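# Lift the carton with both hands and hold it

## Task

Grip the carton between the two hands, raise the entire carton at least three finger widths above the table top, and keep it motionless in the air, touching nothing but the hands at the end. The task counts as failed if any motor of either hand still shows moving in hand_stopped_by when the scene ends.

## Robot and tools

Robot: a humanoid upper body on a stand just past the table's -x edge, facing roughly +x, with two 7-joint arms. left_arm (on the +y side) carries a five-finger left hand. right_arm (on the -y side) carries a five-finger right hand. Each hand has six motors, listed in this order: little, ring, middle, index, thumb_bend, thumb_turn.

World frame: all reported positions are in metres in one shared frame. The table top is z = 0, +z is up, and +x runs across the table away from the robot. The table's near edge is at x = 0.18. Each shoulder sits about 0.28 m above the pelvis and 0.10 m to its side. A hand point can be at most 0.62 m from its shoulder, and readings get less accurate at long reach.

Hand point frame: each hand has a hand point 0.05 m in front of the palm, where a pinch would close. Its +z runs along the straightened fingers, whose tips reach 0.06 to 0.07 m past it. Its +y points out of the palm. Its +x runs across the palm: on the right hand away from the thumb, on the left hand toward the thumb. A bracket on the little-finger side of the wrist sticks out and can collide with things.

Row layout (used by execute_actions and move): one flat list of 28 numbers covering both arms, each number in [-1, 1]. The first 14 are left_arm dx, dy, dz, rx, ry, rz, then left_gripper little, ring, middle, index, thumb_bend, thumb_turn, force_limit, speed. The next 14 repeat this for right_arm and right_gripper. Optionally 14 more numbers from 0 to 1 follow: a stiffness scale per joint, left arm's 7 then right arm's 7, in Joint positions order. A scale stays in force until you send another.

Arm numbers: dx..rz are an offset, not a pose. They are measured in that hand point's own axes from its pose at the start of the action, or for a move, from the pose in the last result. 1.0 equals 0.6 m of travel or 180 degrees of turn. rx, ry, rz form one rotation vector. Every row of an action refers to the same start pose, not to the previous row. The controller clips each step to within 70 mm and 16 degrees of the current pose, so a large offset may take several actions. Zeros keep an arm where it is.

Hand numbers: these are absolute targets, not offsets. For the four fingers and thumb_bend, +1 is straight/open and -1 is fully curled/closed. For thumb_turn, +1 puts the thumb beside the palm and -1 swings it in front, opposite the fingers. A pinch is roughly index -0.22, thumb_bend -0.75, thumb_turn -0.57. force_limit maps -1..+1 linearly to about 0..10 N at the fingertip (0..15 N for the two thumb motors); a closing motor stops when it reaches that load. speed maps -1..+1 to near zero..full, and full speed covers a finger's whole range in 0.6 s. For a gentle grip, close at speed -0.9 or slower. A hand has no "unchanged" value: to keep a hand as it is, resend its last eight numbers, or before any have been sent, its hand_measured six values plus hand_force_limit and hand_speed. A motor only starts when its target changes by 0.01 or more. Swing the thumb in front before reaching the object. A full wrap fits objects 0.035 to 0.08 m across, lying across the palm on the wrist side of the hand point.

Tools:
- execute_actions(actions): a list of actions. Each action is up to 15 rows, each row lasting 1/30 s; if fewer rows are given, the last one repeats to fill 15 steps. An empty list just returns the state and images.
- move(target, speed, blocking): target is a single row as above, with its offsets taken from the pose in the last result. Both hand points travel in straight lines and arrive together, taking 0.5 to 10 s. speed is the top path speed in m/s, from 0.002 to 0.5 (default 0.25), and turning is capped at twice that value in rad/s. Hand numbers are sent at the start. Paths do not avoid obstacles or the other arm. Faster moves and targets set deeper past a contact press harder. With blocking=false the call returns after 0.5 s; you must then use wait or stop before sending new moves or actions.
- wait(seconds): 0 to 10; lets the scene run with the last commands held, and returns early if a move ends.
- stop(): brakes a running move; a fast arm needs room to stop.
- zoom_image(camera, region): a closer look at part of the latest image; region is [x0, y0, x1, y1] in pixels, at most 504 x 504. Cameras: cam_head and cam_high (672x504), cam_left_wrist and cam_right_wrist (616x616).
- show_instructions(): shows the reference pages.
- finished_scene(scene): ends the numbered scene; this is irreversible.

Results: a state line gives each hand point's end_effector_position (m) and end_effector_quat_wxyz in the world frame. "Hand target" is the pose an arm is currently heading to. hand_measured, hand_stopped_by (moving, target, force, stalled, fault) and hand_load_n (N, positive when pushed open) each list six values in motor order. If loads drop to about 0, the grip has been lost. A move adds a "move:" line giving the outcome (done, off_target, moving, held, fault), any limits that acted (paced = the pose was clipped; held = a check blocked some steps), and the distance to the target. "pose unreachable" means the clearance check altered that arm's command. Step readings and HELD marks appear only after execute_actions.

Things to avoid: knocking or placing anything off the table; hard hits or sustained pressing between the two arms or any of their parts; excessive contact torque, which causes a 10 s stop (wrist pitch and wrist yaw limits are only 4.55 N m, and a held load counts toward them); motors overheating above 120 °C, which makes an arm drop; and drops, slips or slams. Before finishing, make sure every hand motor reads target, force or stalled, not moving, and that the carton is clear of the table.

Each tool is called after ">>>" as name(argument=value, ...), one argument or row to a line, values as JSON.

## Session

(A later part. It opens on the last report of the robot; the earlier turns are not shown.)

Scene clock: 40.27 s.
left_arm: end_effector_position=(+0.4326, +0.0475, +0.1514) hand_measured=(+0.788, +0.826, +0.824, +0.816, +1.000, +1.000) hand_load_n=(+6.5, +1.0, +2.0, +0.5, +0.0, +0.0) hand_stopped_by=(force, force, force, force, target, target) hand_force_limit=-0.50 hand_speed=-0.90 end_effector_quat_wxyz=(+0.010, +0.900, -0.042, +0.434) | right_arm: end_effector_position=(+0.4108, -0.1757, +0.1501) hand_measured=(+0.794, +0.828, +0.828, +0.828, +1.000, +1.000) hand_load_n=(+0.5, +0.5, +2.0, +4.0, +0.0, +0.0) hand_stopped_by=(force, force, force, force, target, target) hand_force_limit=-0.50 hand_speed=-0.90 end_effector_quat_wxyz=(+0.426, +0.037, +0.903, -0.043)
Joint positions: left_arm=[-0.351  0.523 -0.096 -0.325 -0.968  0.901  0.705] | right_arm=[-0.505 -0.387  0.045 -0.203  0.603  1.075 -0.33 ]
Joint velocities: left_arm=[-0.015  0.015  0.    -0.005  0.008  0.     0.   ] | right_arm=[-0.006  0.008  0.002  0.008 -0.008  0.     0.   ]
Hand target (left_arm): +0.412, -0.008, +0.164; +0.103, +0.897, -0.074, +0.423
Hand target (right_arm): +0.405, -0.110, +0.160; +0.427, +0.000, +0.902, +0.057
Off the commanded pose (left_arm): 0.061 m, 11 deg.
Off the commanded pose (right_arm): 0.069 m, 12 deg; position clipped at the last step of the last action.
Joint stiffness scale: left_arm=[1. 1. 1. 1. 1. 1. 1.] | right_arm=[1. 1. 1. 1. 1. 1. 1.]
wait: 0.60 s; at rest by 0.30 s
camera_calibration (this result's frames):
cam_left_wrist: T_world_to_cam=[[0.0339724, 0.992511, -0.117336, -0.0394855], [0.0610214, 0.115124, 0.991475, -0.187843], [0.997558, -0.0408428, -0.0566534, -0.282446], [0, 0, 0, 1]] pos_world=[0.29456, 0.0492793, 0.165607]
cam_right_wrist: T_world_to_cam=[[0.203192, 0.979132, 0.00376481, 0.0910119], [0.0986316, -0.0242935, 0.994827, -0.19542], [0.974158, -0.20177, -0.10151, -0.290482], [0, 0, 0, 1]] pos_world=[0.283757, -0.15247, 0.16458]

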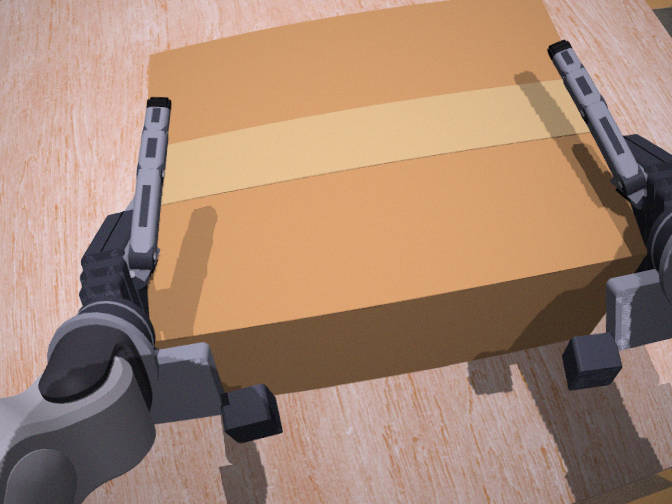

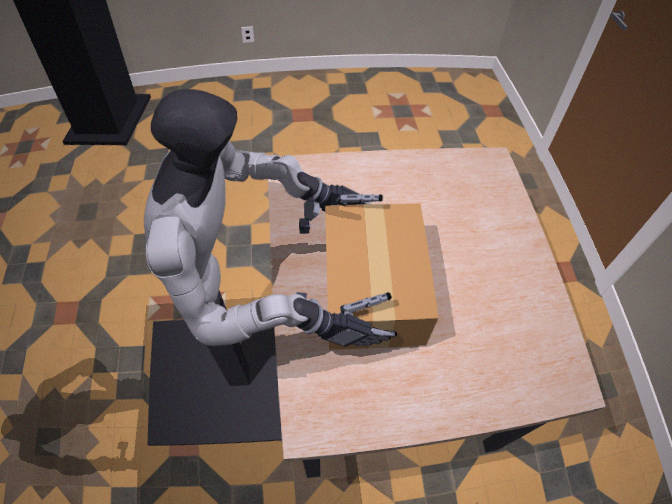

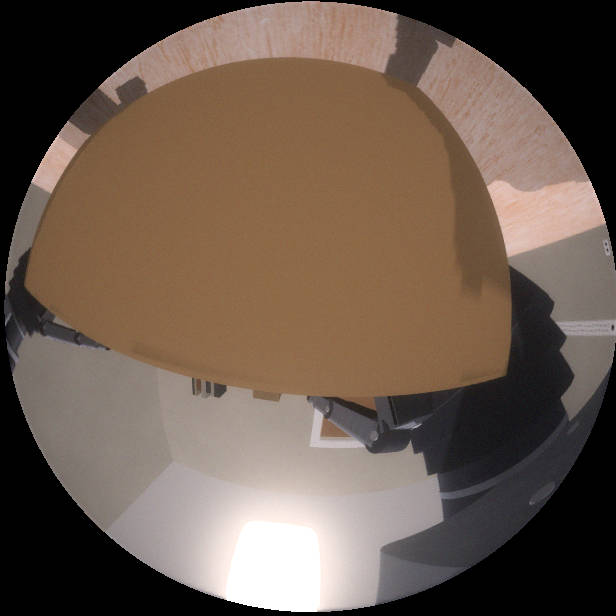

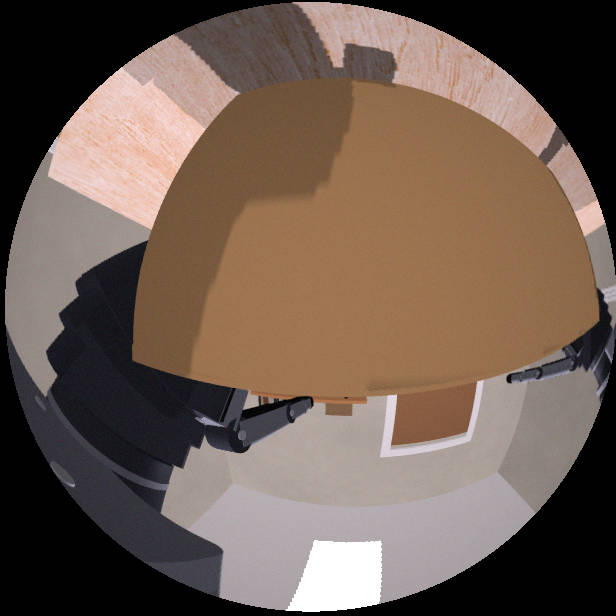

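>>> execute_actions(
  actions=[
    [[0.001,0.097,-0.03,-0.062,-0.005,-0.008,0.7,0.7,0.68,0.7,1,1,-0.5,-0.9,-0.002,0.11,-0.024,-0.067,0.001,0.008,0.7,0.7,0.68,0.68,1,1,-0.5,-0.9],[0.002,0.097,-0.031,-0.062,-0.005,-0.008,0.7,0.7,0.68,0.7,1,1,-0.5,-0.9,-0.004,0.11,-0.025,-0.067,0.001,0.008,0.7,0.7,0.68,0.68,1,1,-0.5,-0.9],[0.004,0.097,-0.032,-0.062,-0.005,-0.008,0.7,0.7,0.68,0.7,1,1,-0.5,-0.9,-0.006,0.11,-0.026,-0.067,0.001,0.008,0.7,0.7,0.68,0.68,1,1,-0.5,-0.9],[0.006,0.097,-0.033,-0.062,-0.004,-0.008,0.7,0.7,0.68,0.7,1,1,-0.5,-0.9,-0.008,0.11,-0.027,-0.067,0,0.008,0.7,0.7,0.68,0.68,1,1,-0.5,-0.9],[0.008,0.097,-0.034,-0.062,-0.004,-0.007,0.7,0.7,0.68,0.7,1,1,-0.5,-0.9,-0.011,0.11,-0.028,-0.067,0,0.008,0.7,0.7,0.68,0.68,1,1,-0.5,-0.9],[0.0105,0.097,-0.0355,-0.062,-0.004,-0.007,0.7,0.7,0.68,0.7,1,1,-0.5,-0.9,-0.0135,0.11,-0.0295,-0.067,0,0.008,0.7,0.7,0.68,0.68,1,1,-0.5,-0.9],[0.013,0.097,-0.037,-0.062,-0.003,-0.007,0.7,0.7,0.68,0.7,1,1,-0.5,-0.9,-0.016,0.11,-0.031,-0.067,-0.001,0.008,0.7,0.7,0.68,0.68,1,1,-0.5,-0.9],[0.0155,0.097,-0.0385,-0.062,-0.003,-0.007,0.7,0.7,0.68,0.7,1,1,-0.5,-0.9,-0.0185,0.11,-0.0325,-0.067,-0.001,0.008,0.7,0.7,0.68,0.68,1,1,-0.5,-0.9],[0.018,0.097,-0.04,-0.062,-0.003,-0.007,0.7,0.7,0.68,0.7,1,1,-0.5,-0.9,-0.021,0.11,-0.034,-0.067,-0.001,0.008,0.7,0.7,0.68,0.68,1,1,-0.5,-0.9],[0.0205,0.097,-0.0415,-0.062,-0.002,-0.006,0.7,0.7,0.68,0.7,1,1,-0.5,-0.9,-0.0235,0.11,-0.0355,-0.067,-0.002,0.007,0.7,0.7,0.68,0.68,1,1,-0.5,-0.9],[0.023,0.097,-0.043,-0.062,-0.002,-0.006,0.7,0.7,0.68,0.7,1,1,-0.5,-0.9,-0.026,0.11,-0.037,-0.067,-0.002,0.007,0.7,0.7,0.68,0.68,1,1,-0.5,-0.9],[0.0255,0.097,-0.0445,-0.062,-0.002,-0.006,0.7,0.7,0.68,0.7,1,1,-0.5,-0.9,-0.0285,0.11,-0.0385,-0.067,-0.002,0.007,0.7,0.7,0.68,0.68,1,1,-0.5,-0.9],[0.028,0.097,-0.046,-0.062,-0.001,-0.006,0.7,0.7,0.68,0.7,1,1,-0.5,-0.9,-0.031,0.11,-0.04,-0.067,-0.003,0.007,0.7,0.7,0.68,0.68,1,1,-0.5,-0.9],[0.03,0.097,-0.047,-0.062,-0.001,-0.006,0.7,0.7,0.68,0.7,1,1,-0.5,-0.9,-0.0335,0.11,-0.041,-0.067,-0.003,0.007,0.7,0.7,0.68,0.68,1,1,-0.5,-0.9],[0.032,0.097,-0.048,-0.062,-0.001,-0.006,0.7,0.7,0.68,0.7,1,1,-0.5,-0.9,-0.036,0.11,-0.042,-0.067,-0.003,0.007,0.7,0.7,0.68,0.68,1,1,-0.5,-0.9]],
  ],
)

>>> wait(
  seconds=0.6,
)

Scene clock: 41.73 s.
left_arm: end_effector_position=(+0.4356, +0.0467, +0.1709) hand_measured=(+0.788, +0.826, +0.824, +0.816, +1.000, +1.000) hand_load_n=(+6.5, +0.5, +2.0, +0.5, +0.0, +0.0) hand_stopped_by=(force, force, force, force, target, target) hand_force_limit=-0.50 hand_speed=-0.90 end_effector_quat_wxyz=(+0.009, +0.898, -0.044, +0.438) | right_arm: end_effector_position=(+0.4132, -0.1757, +0.1682) hand_measured=(+0.794, +0.828, +0.828, +0.828, +1.000, +1.000) hand_load_n=(+0.0, +0.5, +2.0, +4.0, +0.0, +0.0) hand_stopped_by=(force, force, force, force, target, target) hand_force_limit=-0.50 hand_speed=-0.90 end_effector_quat_wxyz=(+0.430, +0.039, +0.901, -0.042)
Joint positions: left_arm=[-0.393  0.523 -0.039 -0.378 -1.039  1.001  0.769] | right_arm=[-0.542 -0.366 -0.013 -0.265  0.604  1.184 -0.337]
Joint velocities: left_arm=[-0.123 -0.003  0.175 -0.115 -0.207  0.24   0.178] | right_arm=[-0.133  0.089 -0.179 -0.152  0.011  0.314 -0.033]
Hand target (left_arm): +0.415, -0.008, +0.186; +0.101, +0.894, -0.081, +0.430
Hand target (right_arm): +0.408, -0.111, +0.183; +0.434, -0.003, +0.899, +0.056
Off the commanded pose (left_arm): 0.061 m, 11 deg.
Off the commanded pose (right_arm): 0.069 m, 12 deg.
Joint stiffness scale: left_arm=[1. 1. 1. 1. 1. 1. 1.] | right_arm=[1. 1. 1. 1. 1. 1. 1.]
Step readings (end_effector_position):
0: left_arm (+0.4326, +0.0475, +0.1514) | right_arm (+0.4108, -0.1757, +0.1501)
1: left_arm (+0.4326, +0.0475, +0.1514) | right_arm (+0.4108, -0.1757, +0.1501)
2: left_arm (+0.4323, +0.0475, +0.1512) | right_arm (+0.4106, -0.1756, +0.1500)
4: left_arm (+0.4318, +0.0476, +0.1515) | right_arm (+0.4097, -0.1754, +0.1495)
8: left_arm (+0.4319, +0.0472, +0.1554) | right_arm (+0.4095, -0.1755, +0.1529)
15: end_effector_position above
camera_calibration (this result's frames):
cam_left_wrist: T_world_to_cam=[[0.0384012, 0.992837, -0.113139, -0.0392018], [0.051415, 0.111109, 0.992477, -0.203057], [0.997939, -0.0439294, -0.04678, -0.286027], [0, 0, 0, 1]] pos_world=[0.297383, 0.0489175, 0.183714]
cam_right_wrist: T_world_to_cam=[[0.204509, 0.978834, 0.00777713, 0.0892101], [0.0890827, -0.0265231, 0.995671, -0.21024], [0.974803, -0.202931, -0.0926214, -0.292988], [0, 0, 0, 1]] pos_world=[0.28609, -0.152354, 0.181499]

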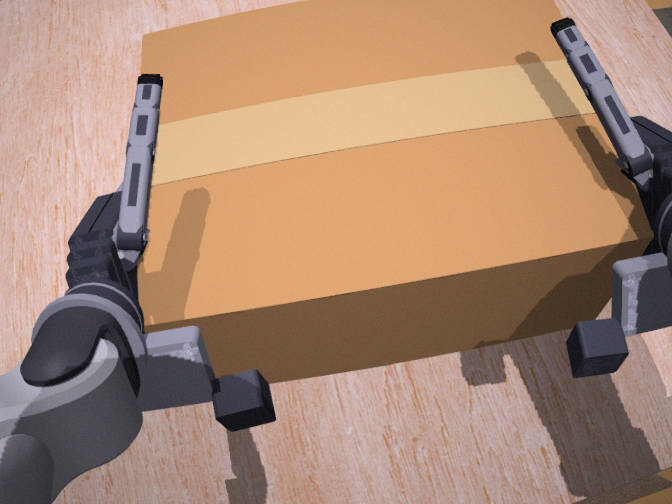

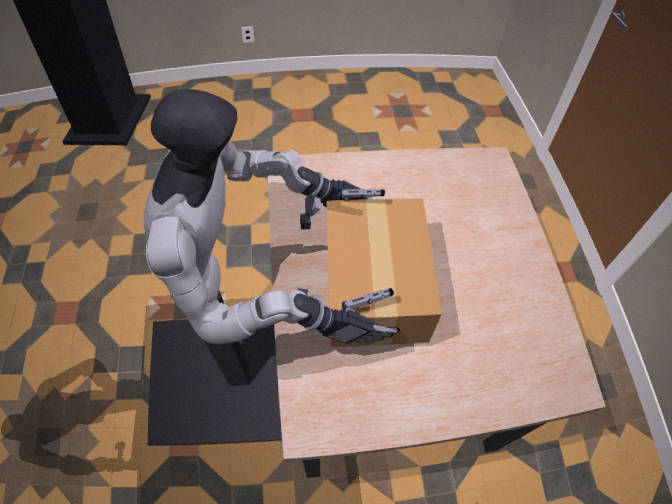

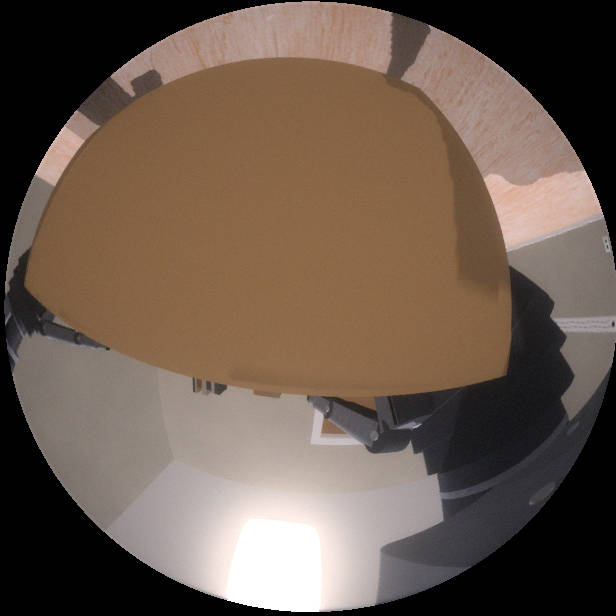

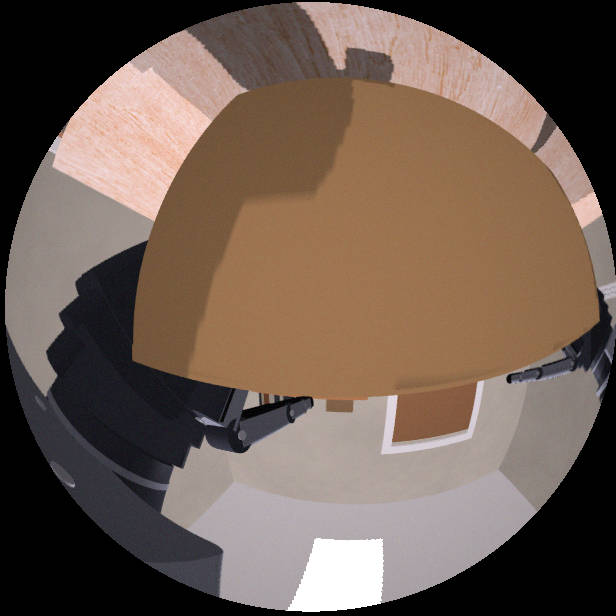

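Scene clock: 42.33 s.
left_arm: end_effector_position=(+0.4364, +0.0466, +0.1746) hand_measured=(+0.788, +0.826, +0.824, +0.816, +1.000, +1.000) hand_load_n=(+6.0, +0.5, +2.0, +0.5, +0.0, +0.0) hand_stopped_by=(force, force, force, force, target, target) hand_force_limit=-0.50 hand_speed=-0.90 end_effector_quat_wxyz=(+0.009, +0.897, -0.044, +0.440) | right_arm: end_effector_position=(+0.4143, -0.1757, +0.1722) hand_measured=(+0.794, +0.828, +0.828, +0.828, +1.000, +1.000) hand_load_n=(+0.5, +0.0, +2.0, +3.0, +0.0, +0.0) hand_stopped_by=(force, force, force, force, target, target) hand_force_limit=-0.50 hand_speed=-0.90 end_effector_quat_wxyz=(+0.432, +0.039, +0.900, -0.042)
Joint positions: left_arm=[-0.401  0.523 -0.029 -0.385 -1.051  1.016  0.78 ] | right_arm=[-0.553 -0.362 -0.023 -0.274  0.605  1.205 -0.34 ]
Joint velocities: left_arm=[ 0.003  0.    -0.005  0.005  0.008  0.     0.   ] | right_arm=[-0.005 -0.009 -0.002  0.     0.009  0.     0.   ]
Hand target (left_arm): +0.415, -0.008, +0.186; +0.101, +0.894, -0.081, +0.430
Hand target (right_arm): +0.408, -0.111, +0.183; +0.434, -0.003, +0.899, +0.056
Off the commanded pose (left_arm): 0.061 m, 11 deg.
Off the commanded pose (right_arm): 0.068 m, 12 deg.
Joint stiffness scale: left_arm=[1. 1. 1. 1. 1. 1. 1.] | right_arm=[1. 1. 1. 1. 1. 1. 1.]
wait: 0.60 s; at rest by 0.23 s
camera_calibration (this result's frames):
cam_left_wrist: T_world_to_cam=[[0.0389149, 0.992843, -0.112911, -0.0389868], [0.0480835, 0.111005, 0.992656, -0.205291], [0.998085, -0.0440583, -0.0434196, -0.287324], [0, 0, 0, 1]] pos_world=[0.298162, 0.0488372, 0.186905]
cam_right_wrist: T_world_to_cam=[[0.204696, 0.978795, 0.0076996, 0.0888873], [0.0861881, -0.0258591, 0.995943, -0.213048], [0.975024, -0.203202, -0.0896538, -0.294305], [0, 0, 0, 1]] pos_world=[0.287122, -0.152315, 0.185114]

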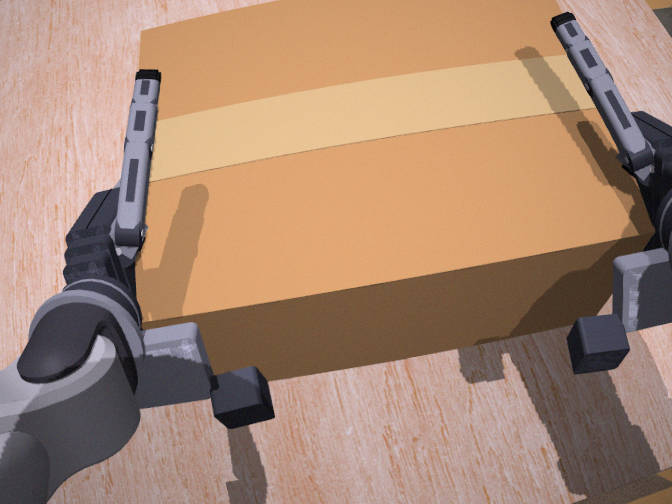

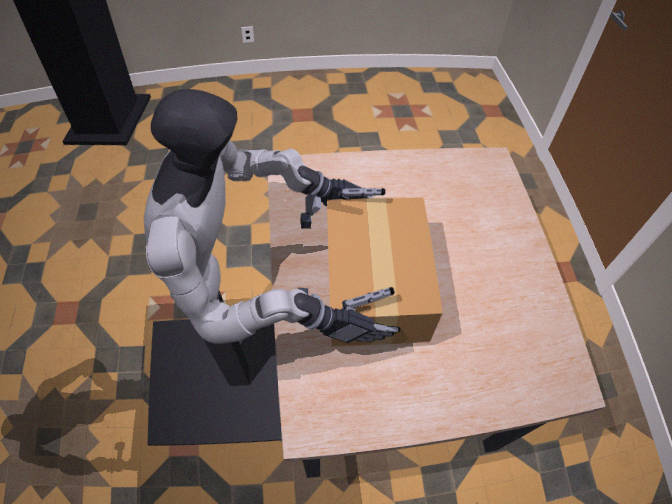

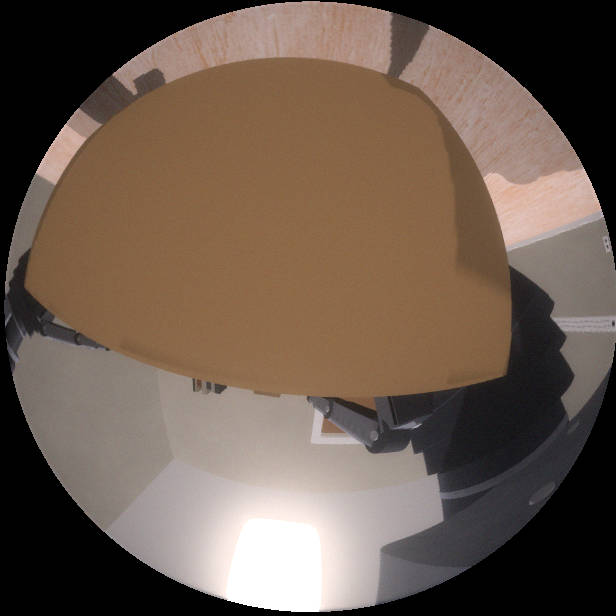

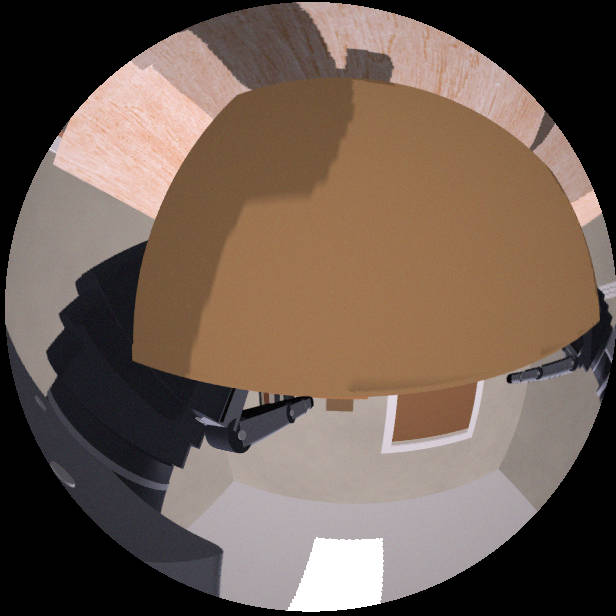

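>>> execute_actions(
  actions=[],
)

Scene clock: 43.13 s.
left_arm: end_effector_position=(+0.4364, +0.0466, +0.1746) hand_measured=(+0.788, +0.826, +0.824, +0.816, +1.000, +1.000) hand_load_n=(+6.0, +0.5, +2.0, +0.5, +0.0, +0.0) hand_stopped_by=(force, force, force, force, target, target) hand_force_limit=-0.50 hand_speed=-0.90 end_effector_quat_wxyz=(+0.009, +0.897, -0.044, +0.440) | right_arm: end_effector_position=(+0.4143, -0.1757, +0.1722) hand_measured=(+0.794, +0.828, +0.828, +0.828, +1.000, +1.000) hand_load_n=(+0.5, +0.0, +2.0, +3.0, +0.0, +0.0) hand_stopped_by=(force, force, force, force, target, target) hand_force_limit=-0.50 hand_speed=-0.90 end_effector_quat_wxyz=(+0.432, +0.039, +0.900, -0.042)
Joint positions: left_arm=[-0.401  0.523 -0.029 -0.385 -1.051  1.016  0.78 ] | right_arm=[-0.553 -0.362 -0.023 -0.274  0.605  1.205 -0.34 ]
Joint velocities: left_arm=[ 0.003  0.003 -0.006 -0.011  0.018  0.     0.   ] | right_arm=[-0.011  0.003  0.008  0.006 -0.003  0.     0.   ]
Hand target (left_arm): +0.415, -0.008, +0.186; +0.101, +0.894, -0.081, +0.430
Hand target (right_arm): +0.408, -0.111, +0.183; +0.434, -0.003, +0.899, +0.056
Off the commanded pose (left_arm): 0.061 m, 11 deg.
Off the commanded pose (right_arm): 0.068 m, 12 deg.
Joint stiffness scale: left_arm=[1. 1. 1. 1. 1. 1. 1.] | right_arm=[1. 1. 1. 1. 1. 1. 1.]
camera_calibration (this result's frames):
cam_left_wrist: T_world_to_cam=[[0.0389143, 0.992843, -0.112911, -0.0389868], [0.0480833, 0.111005, 0.992656, -0.205291], [0.998085, -0.0440577, -0.0434195, -0.287324], [0, 0, 0, 1]] pos_world=[0.298162, 0.0488372, 0.186905]
cam_right_wrist: T_world_to_cam=[[0.204696, 0.978795, 0.00769953, 0.0888873], [0.0861883, -0.025859, 0.995943, -0.213048], [0.975024, -0.203202, -0.0896539, -0.294305], [0, 0, 0, 1]] pos_world=[0.287122, -0.152315, 0.185114]

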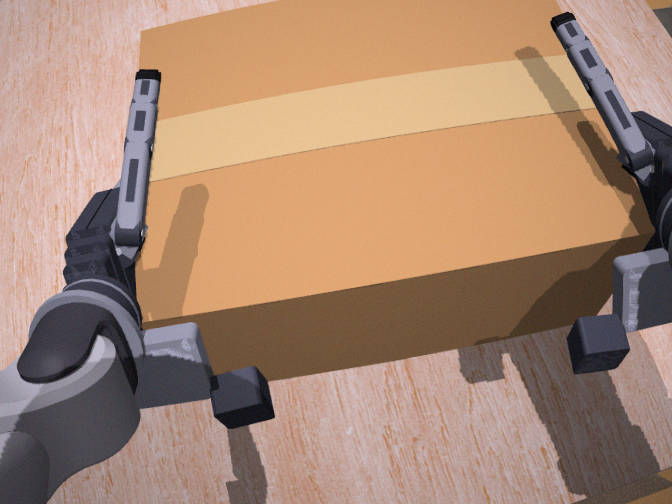

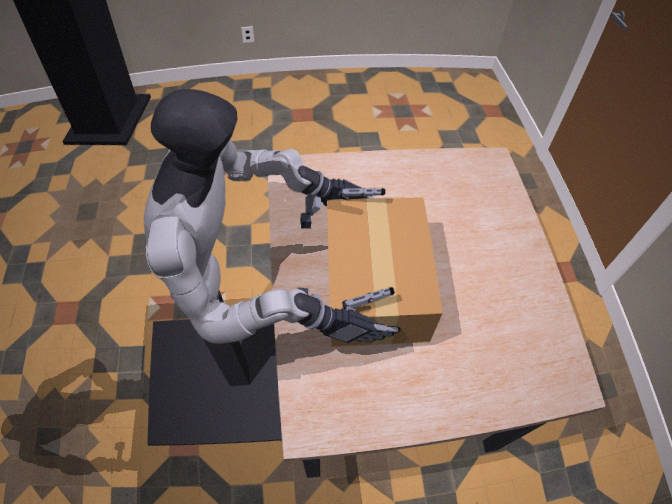

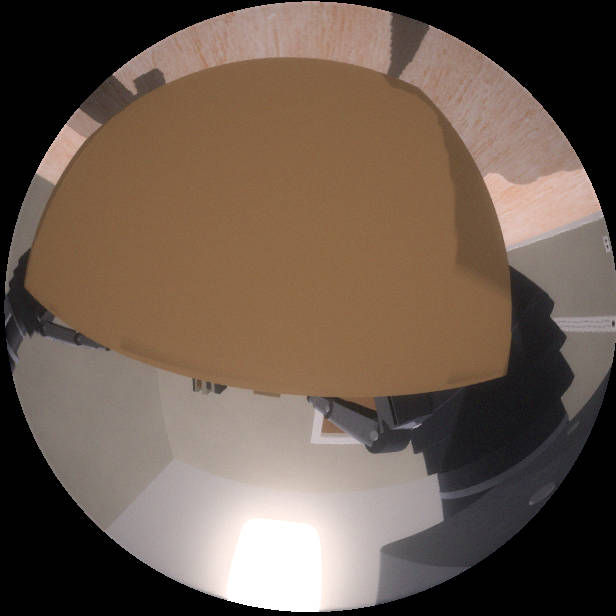

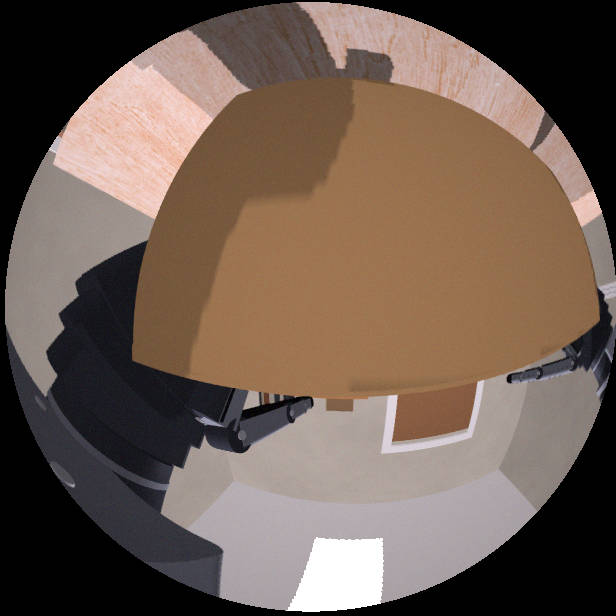

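>>> execute_actions(
  actions=[
    [[0.001,0.097,-0.031,-0.062,-0.005,-0.006,0.7,0.7,0.68,0.7,1,1,-0.5,-0.9,-0.002,0.11,-0.025,-0.067,0.001,0.006,0.7,0.7,0.68,0.68,1,1,-0.5,-0.9],[0.002,0.097,-0.032,-0.062,-0.005,-0.006,0.7,0.7,0.68,0.7,1,1,-0.5,-0.9,-0.004,0.11,-0.026,-0.067,0.001,0.006,0.7,0.7,0.68,0.68,1,1,-0.5,-0.9],[0.004,0.097,-0.033,-0.062,-0.005,-0.006,0.7,0.7,0.68,0.7,1,1,-0.5,-0.9,-0.006,0.11,-0.027,-0.067,0.001,0.006,0.7,0.7,0.68,0.68,1,1,-0.5,-0.9],[0.006,0.097,-0.034,-0.062,-0.004,-0.006,0.7,0.7,0.68,0.7,1,1,-0.5,-0.9,-0.008,0.11,-0.028,-0.067,0,0.006,0.7,0.7,0.68,0.68,1,1,-0.5,-0.9],[0.008,0.097,-0.035,-0.062,-0.004,-0.006,0.7,0.7,0.68,0.7,1,1,-0.5,-0.9,-0.011,0.11,-0.029,-0.067,0,0.006,0.7,0.7,0.68,0.68,1,1,-0.5,-0.9],[0.0105,0.097,-0.0365,-0.062,-0.004,-0.006,0.7,0.7,0.68,0.7,1,1,-0.5,-0.9,-0.0135,0.11,-0.0305,-0.067,0,0.006,0.7,0.7,0.68,0.68,1,1,-0.5,-0.9],[0.013,0.097,-0.038,-0.062,-0.003,-0.005,0.7,0.7,0.68,0.7,1,1,-0.5,-0.9,-0.016,0.11,-0.032,-0.067,-0.001,0.006,0.7,0.7,0.68,0.68,1,1,-0.5,-0.9],[0.0155,0.097,-0.039,-0.062,-0.003,-0.005,0.7,0.7,0.68,0.7,1,1,-0.5,-0.9,-0.0185,0.11,-0.033,-0.067,-0.001,0.006,0.7,0.7,0.68,0.68,1,1,-0.5,-0.9],[0.018,0.097,-0.0405,-0.062,-0.003,-0.005,0.7,0.7,0.68,0.7,1,1,-0.5,-0.9,-0.021,0.11,-0.0345,-0.067,-0.001,0.005,0.7,0.7,0.68,0.68,1,1,-0.5,-0.9],[0.0205,0.097,-0.042,-0.062,-0.002,-0.005,0.7,0.7,0.68,0.7,1,1,-0.5,-0.9,-0.0235,0.11,-0.036,-0.067,-0.002,0.005,0.7,0.7,0.68,0.68,1,1,-0.5,-0.9],[0.023,0.097,-0.043,-0.062,-0.002,-0.005,0.7,0.7,0.68,0.7,1,1,-0.5,-0.9,-0.026,0.11,-0.037,-0.067,-0.002,0.005,0.7,0.7,0.68,0.68,1,1,-0.5,-0.9],[0.0255,0.097,-0.0445,-0.062,-0.002,-0.004,0.7,0.7,0.68,0.7,1,1,-0.5,-0.9,-0.0285,0.11,-0.0385,-0.067,-0.002,0.005,0.7,0.7,0.68,0.68,1,1,-0.5,-0.9],[0.028,0.097,-0.046,-0.062,-0.001,-0.004,0.7,0.7,0.68,0.7,1,1,-0.5,-0.9,-0.031,0.11,-0.04,-0.067,-0.003,0.005,0.7,0.7,0.68,0.68,1,1,-0.5,-0.9],[0.03,0.097,-0.047,-0.062,-0.001,-0.004,0.7,0.7,0.68,0.7,1,1,-0.5,-0.9,-0.0335,0.11,-0.041,-0.067,-0.003,0.005,0.7,0.7,0.68,0.68,1,1,-0.5,-0.9],[0.032,0.097,-0.048,-0.062,-0.001,-0.004,0.7,0.7,0.68,0.7,1,1,-0.5,-0.9,-0.036,0.11,-0.042,-0.067,-0.003,0.005,0.7,0.7,0.68,0.68,1,1,-0.5,-0.9]],
  ],
)

>>> wait(
  seconds=0.6,
)

Scene clock: 44.77 s.
left_arm: end_effector_position=(+0.4399, +0.0456, +0.1961) hand_measured=(+0.788, +0.826, +0.824, +0.816, +1.000, +1.000) hand_load_n=(+5.0, +0.0, +0.5, +0.0, +0.0, +0.0) hand_stopped_by=(force, force, force, force, target, target) hand_force_limit=-0.50 hand_speed=-0.90 end_effector_quat_wxyz=(+0.008, +0.894, -0.045, +0.446) | right_arm: end_effector_position=(+0.4166, -0.1764, +0.1913) hand_measured=(+0.794, +0.828, +0.828, +0.828, +1.000, +1.000) hand_load_n=(+0.5, +0.0, +1.5, +2.0, +0.0, +0.0) hand_stopped_by=(force, force, force, force, target, target) hand_force_limit=-0.50 hand_speed=-0.90 end_effector_quat_wxyz=(+0.436, +0.043, +0.898, -0.041)
Joint positions: left_arm=[-0.46   0.513  0.038 -0.423 -1.138  1.122  0.86 ] | right_arm=[-0.603 -0.333 -0.09  -0.33   0.605  1.322 -0.349]
Joint velocities: left_arm=[-0.166 -0.021  0.189 -0.086 -0.221  0.228  0.212] | right_arm=[-0.184  0.081 -0.169 -0.118  0.     0.302 -0.041]
Hand target (left_arm): +0.418, -0.009, +0.209; +0.098, +0.890, -0.087, +0.436
Hand target (right_arm): +0.411, -0.111, +0.205; +0.440, -0.005, +0.897, +0.054
Off the commanded pose (left_arm): 0.061 m, 11 deg.
Off the commanded pose (right_arm): 0.069 m, 12 deg.
Joint stiffness scale: left_arm=[1. 1. 1. 1. 1. 1. 1.] | right_arm=[1. 1. 1. 1. 1. 1. 1.]
Step readings (end_effector_position):
0: left_arm (+0.4364, +0.0466, +0.1746) | right_arm (+0.4143, -0.1757, +0.1722)
1: left_arm (+0.4364, +0.0466, +0.1746) | right_arm (+0.4143, -0.1757, +0.1722)
2: left_arm (+0.4361, +0.0467, +0.1745) | right_arm (+0.4140, -0.1757, +0.1723)
4: left_arm (+0.4356, +0.0465, +0.1753) | right_arm (+0.4128, -0.1757, +0.1720)
8: left_arm (+0.4361, +0.0461, +0.1802) | right_arm (+0.4127, -0.1759, +0.1758)
15: end_effector_position above
camera_calibration (this result's frames):
cam_left_wrist: T_world_to_cam=[[0.0417006, 0.992947, -0.110982, -0.0373075], [0.0348596, 0.109565, 0.993368, -0.220939], [0.998522, -0.0452928, -0.0300449, -0.29274], [0, 0, 0, 1]] pos_world=[0.301565, 0.0479925, 0.206538]
cam_right_wrist: T_world_to_cam=[[0.21101, 0.977356, 0.015825, 0.0845378], [0.0759258, -0.0325286, 0.996583, -0.229318], [0.974531, -0.209088, -0.0810704, -0.297447], [0, 0, 0, 1]] pos_world=[0.289444, -0.152275, 0.203082]

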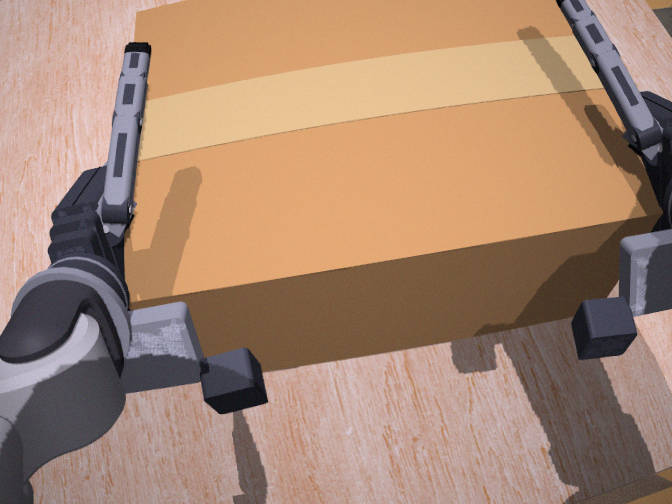

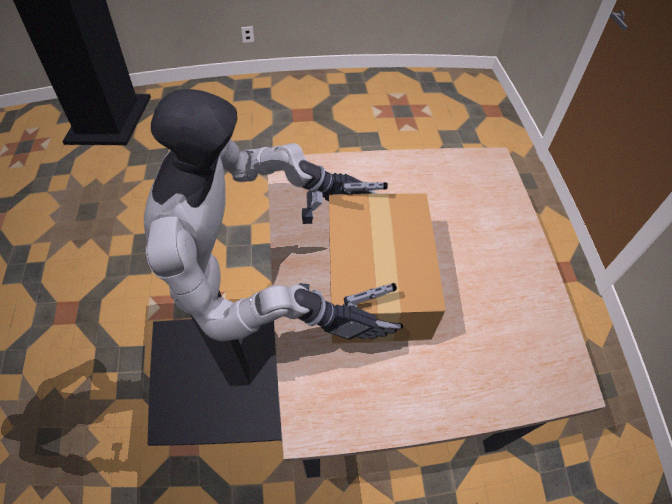

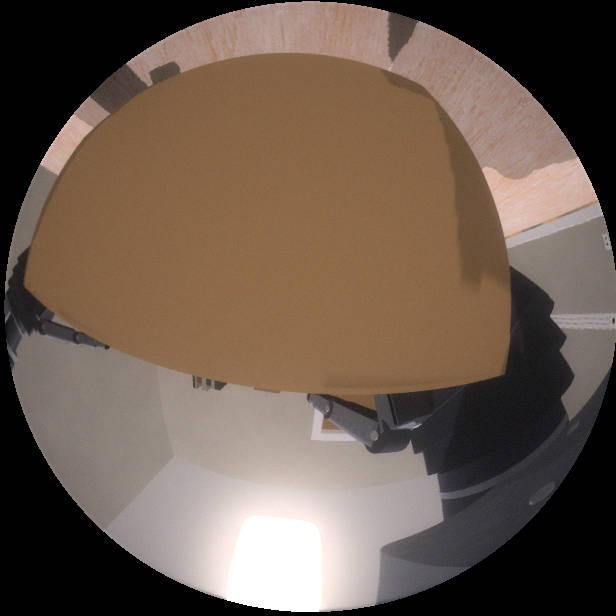

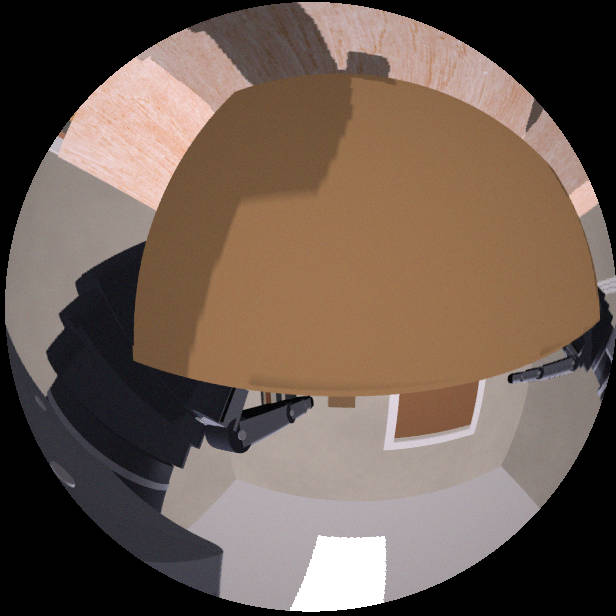

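Scene clock: 45.37 s.
left_arm: end_effector_position=(+0.4397, +0.0444, +0.1994) hand_measured=(+0.788, +0.826, +0.824, +0.816, +1.000, +1.000) hand_load_n=(+4.0, +0.0, +1.0, +0.0, +0.0, +0.0) hand_stopped_by=(force, force, force, force, target, target) hand_force_limit=-0.50 hand_speed=-0.90 end_effector_quat_wxyz=(+0.009, +0.893, -0.047, +0.447) | right_arm: end_effector_position=(+0.4174, -0.1774, +0.1948) hand_measured=(+0.794, +0.828, +0.828, +0.828, +1.000, +1.000) hand_load_n=(+0.0, +0.0, +4.0, +0.0, +0.0, +0.0) hand_stopped_by=(force, force, force, force, target, target) hand_force_limit=-0.50 hand_speed=-0.90 end_effector_quat_wxyz=(+0.436, +0.044, +0.898, -0.044)
Joint positions: left_arm=[-0.47   0.509  0.048 -0.43  -1.154  1.142  0.876] | right_arm=[-0.616 -0.327 -0.1   -0.339  0.602  1.346 -0.356]
Joint velocities: left_arm=[-0.006 -0.002  0.003  0.011  0.     0.     0.   ] | right_arm=[-0.026  0.002  0.008  0.002  0.006  0.     0.   ]
Hand target (left_arm): +0.418, -0.009, +0.209; +0.098, +0.890, -0.087, +0.436
Hand target (right_arm): +0.411, -0.111, +0.205; +0.440, -0.005, +0.897, +0.054
Off the commanded pose (left_arm): 0.059 m, 11 deg.
Off the commanded pose (right_arm): 0.070 m, 13 deg.
Joint stiffness scale: left_arm=[1. 1. 1. 1. 1. 1. 1.] | right_arm=[1. 1. 1. 1. 1. 1. 1.]
wait: 0.60 s; at rest by 0.30 s
camera_calibration (this result's frames):
cam_left_wrist: T_world_to_cam=[[0.0454308, 0.992812, -0.110723, -0.0373774], [0.033814, 0.109245, 0.99344, -0.223672], [0.998395, -0.0488767, -0.0286079, -0.292575], [0, 0, 0, 1]] pos_world=[0.301367, 0.0472438, 0.209696]
cam_right_wrist: T_world_to_cam=[[0.215099, 0.976536, 0.0104833, 0.0845039], [0.0750146, -0.0272243, 0.996811, -0.231624], [0.973707, -0.213627, -0.0791104, -0.298993], [0, 0, 0, 1]] pos_world=[0.29033, -0.1527, 0.206346]

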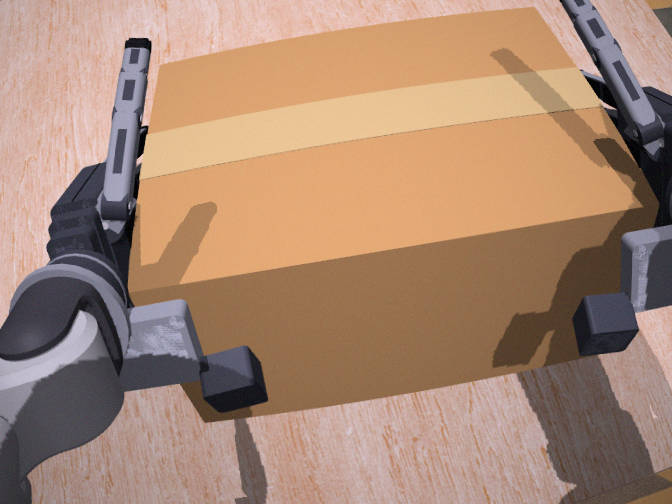

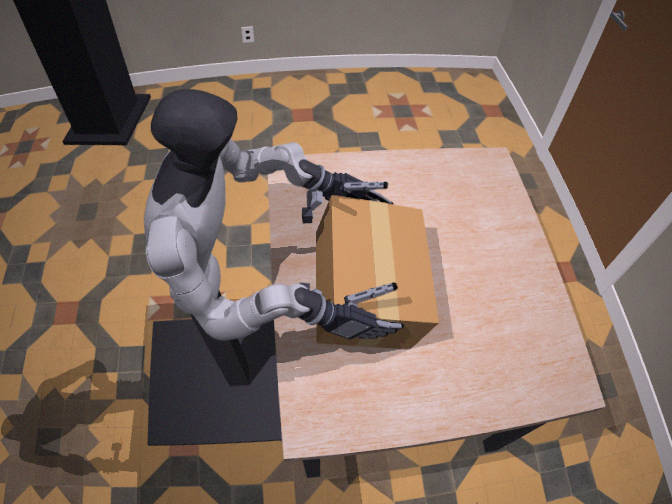

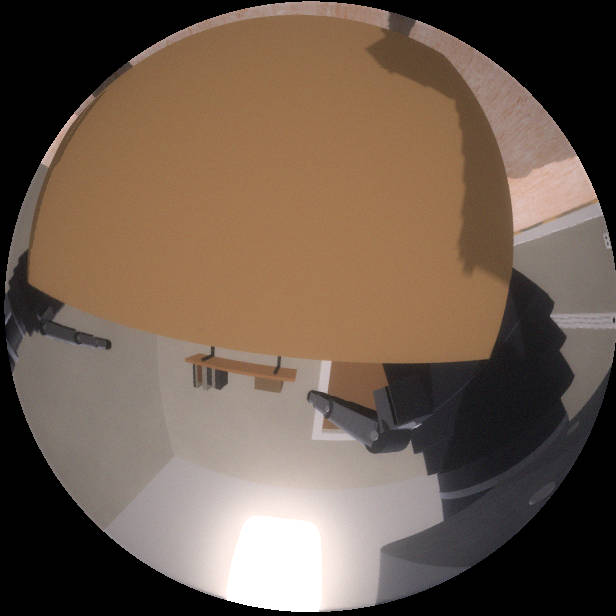

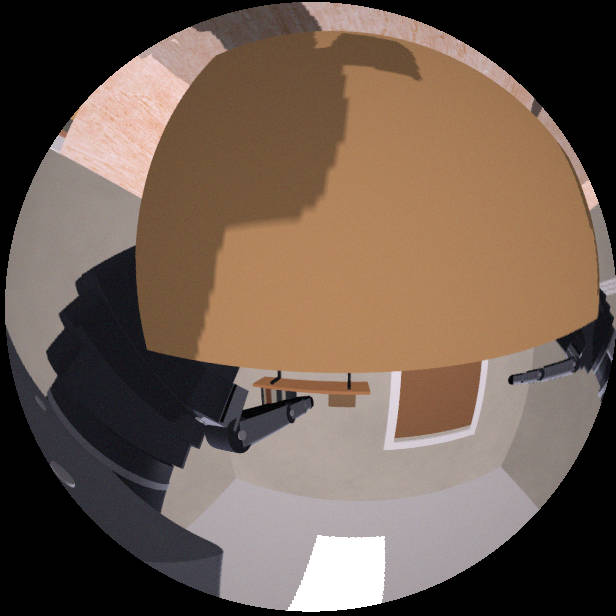

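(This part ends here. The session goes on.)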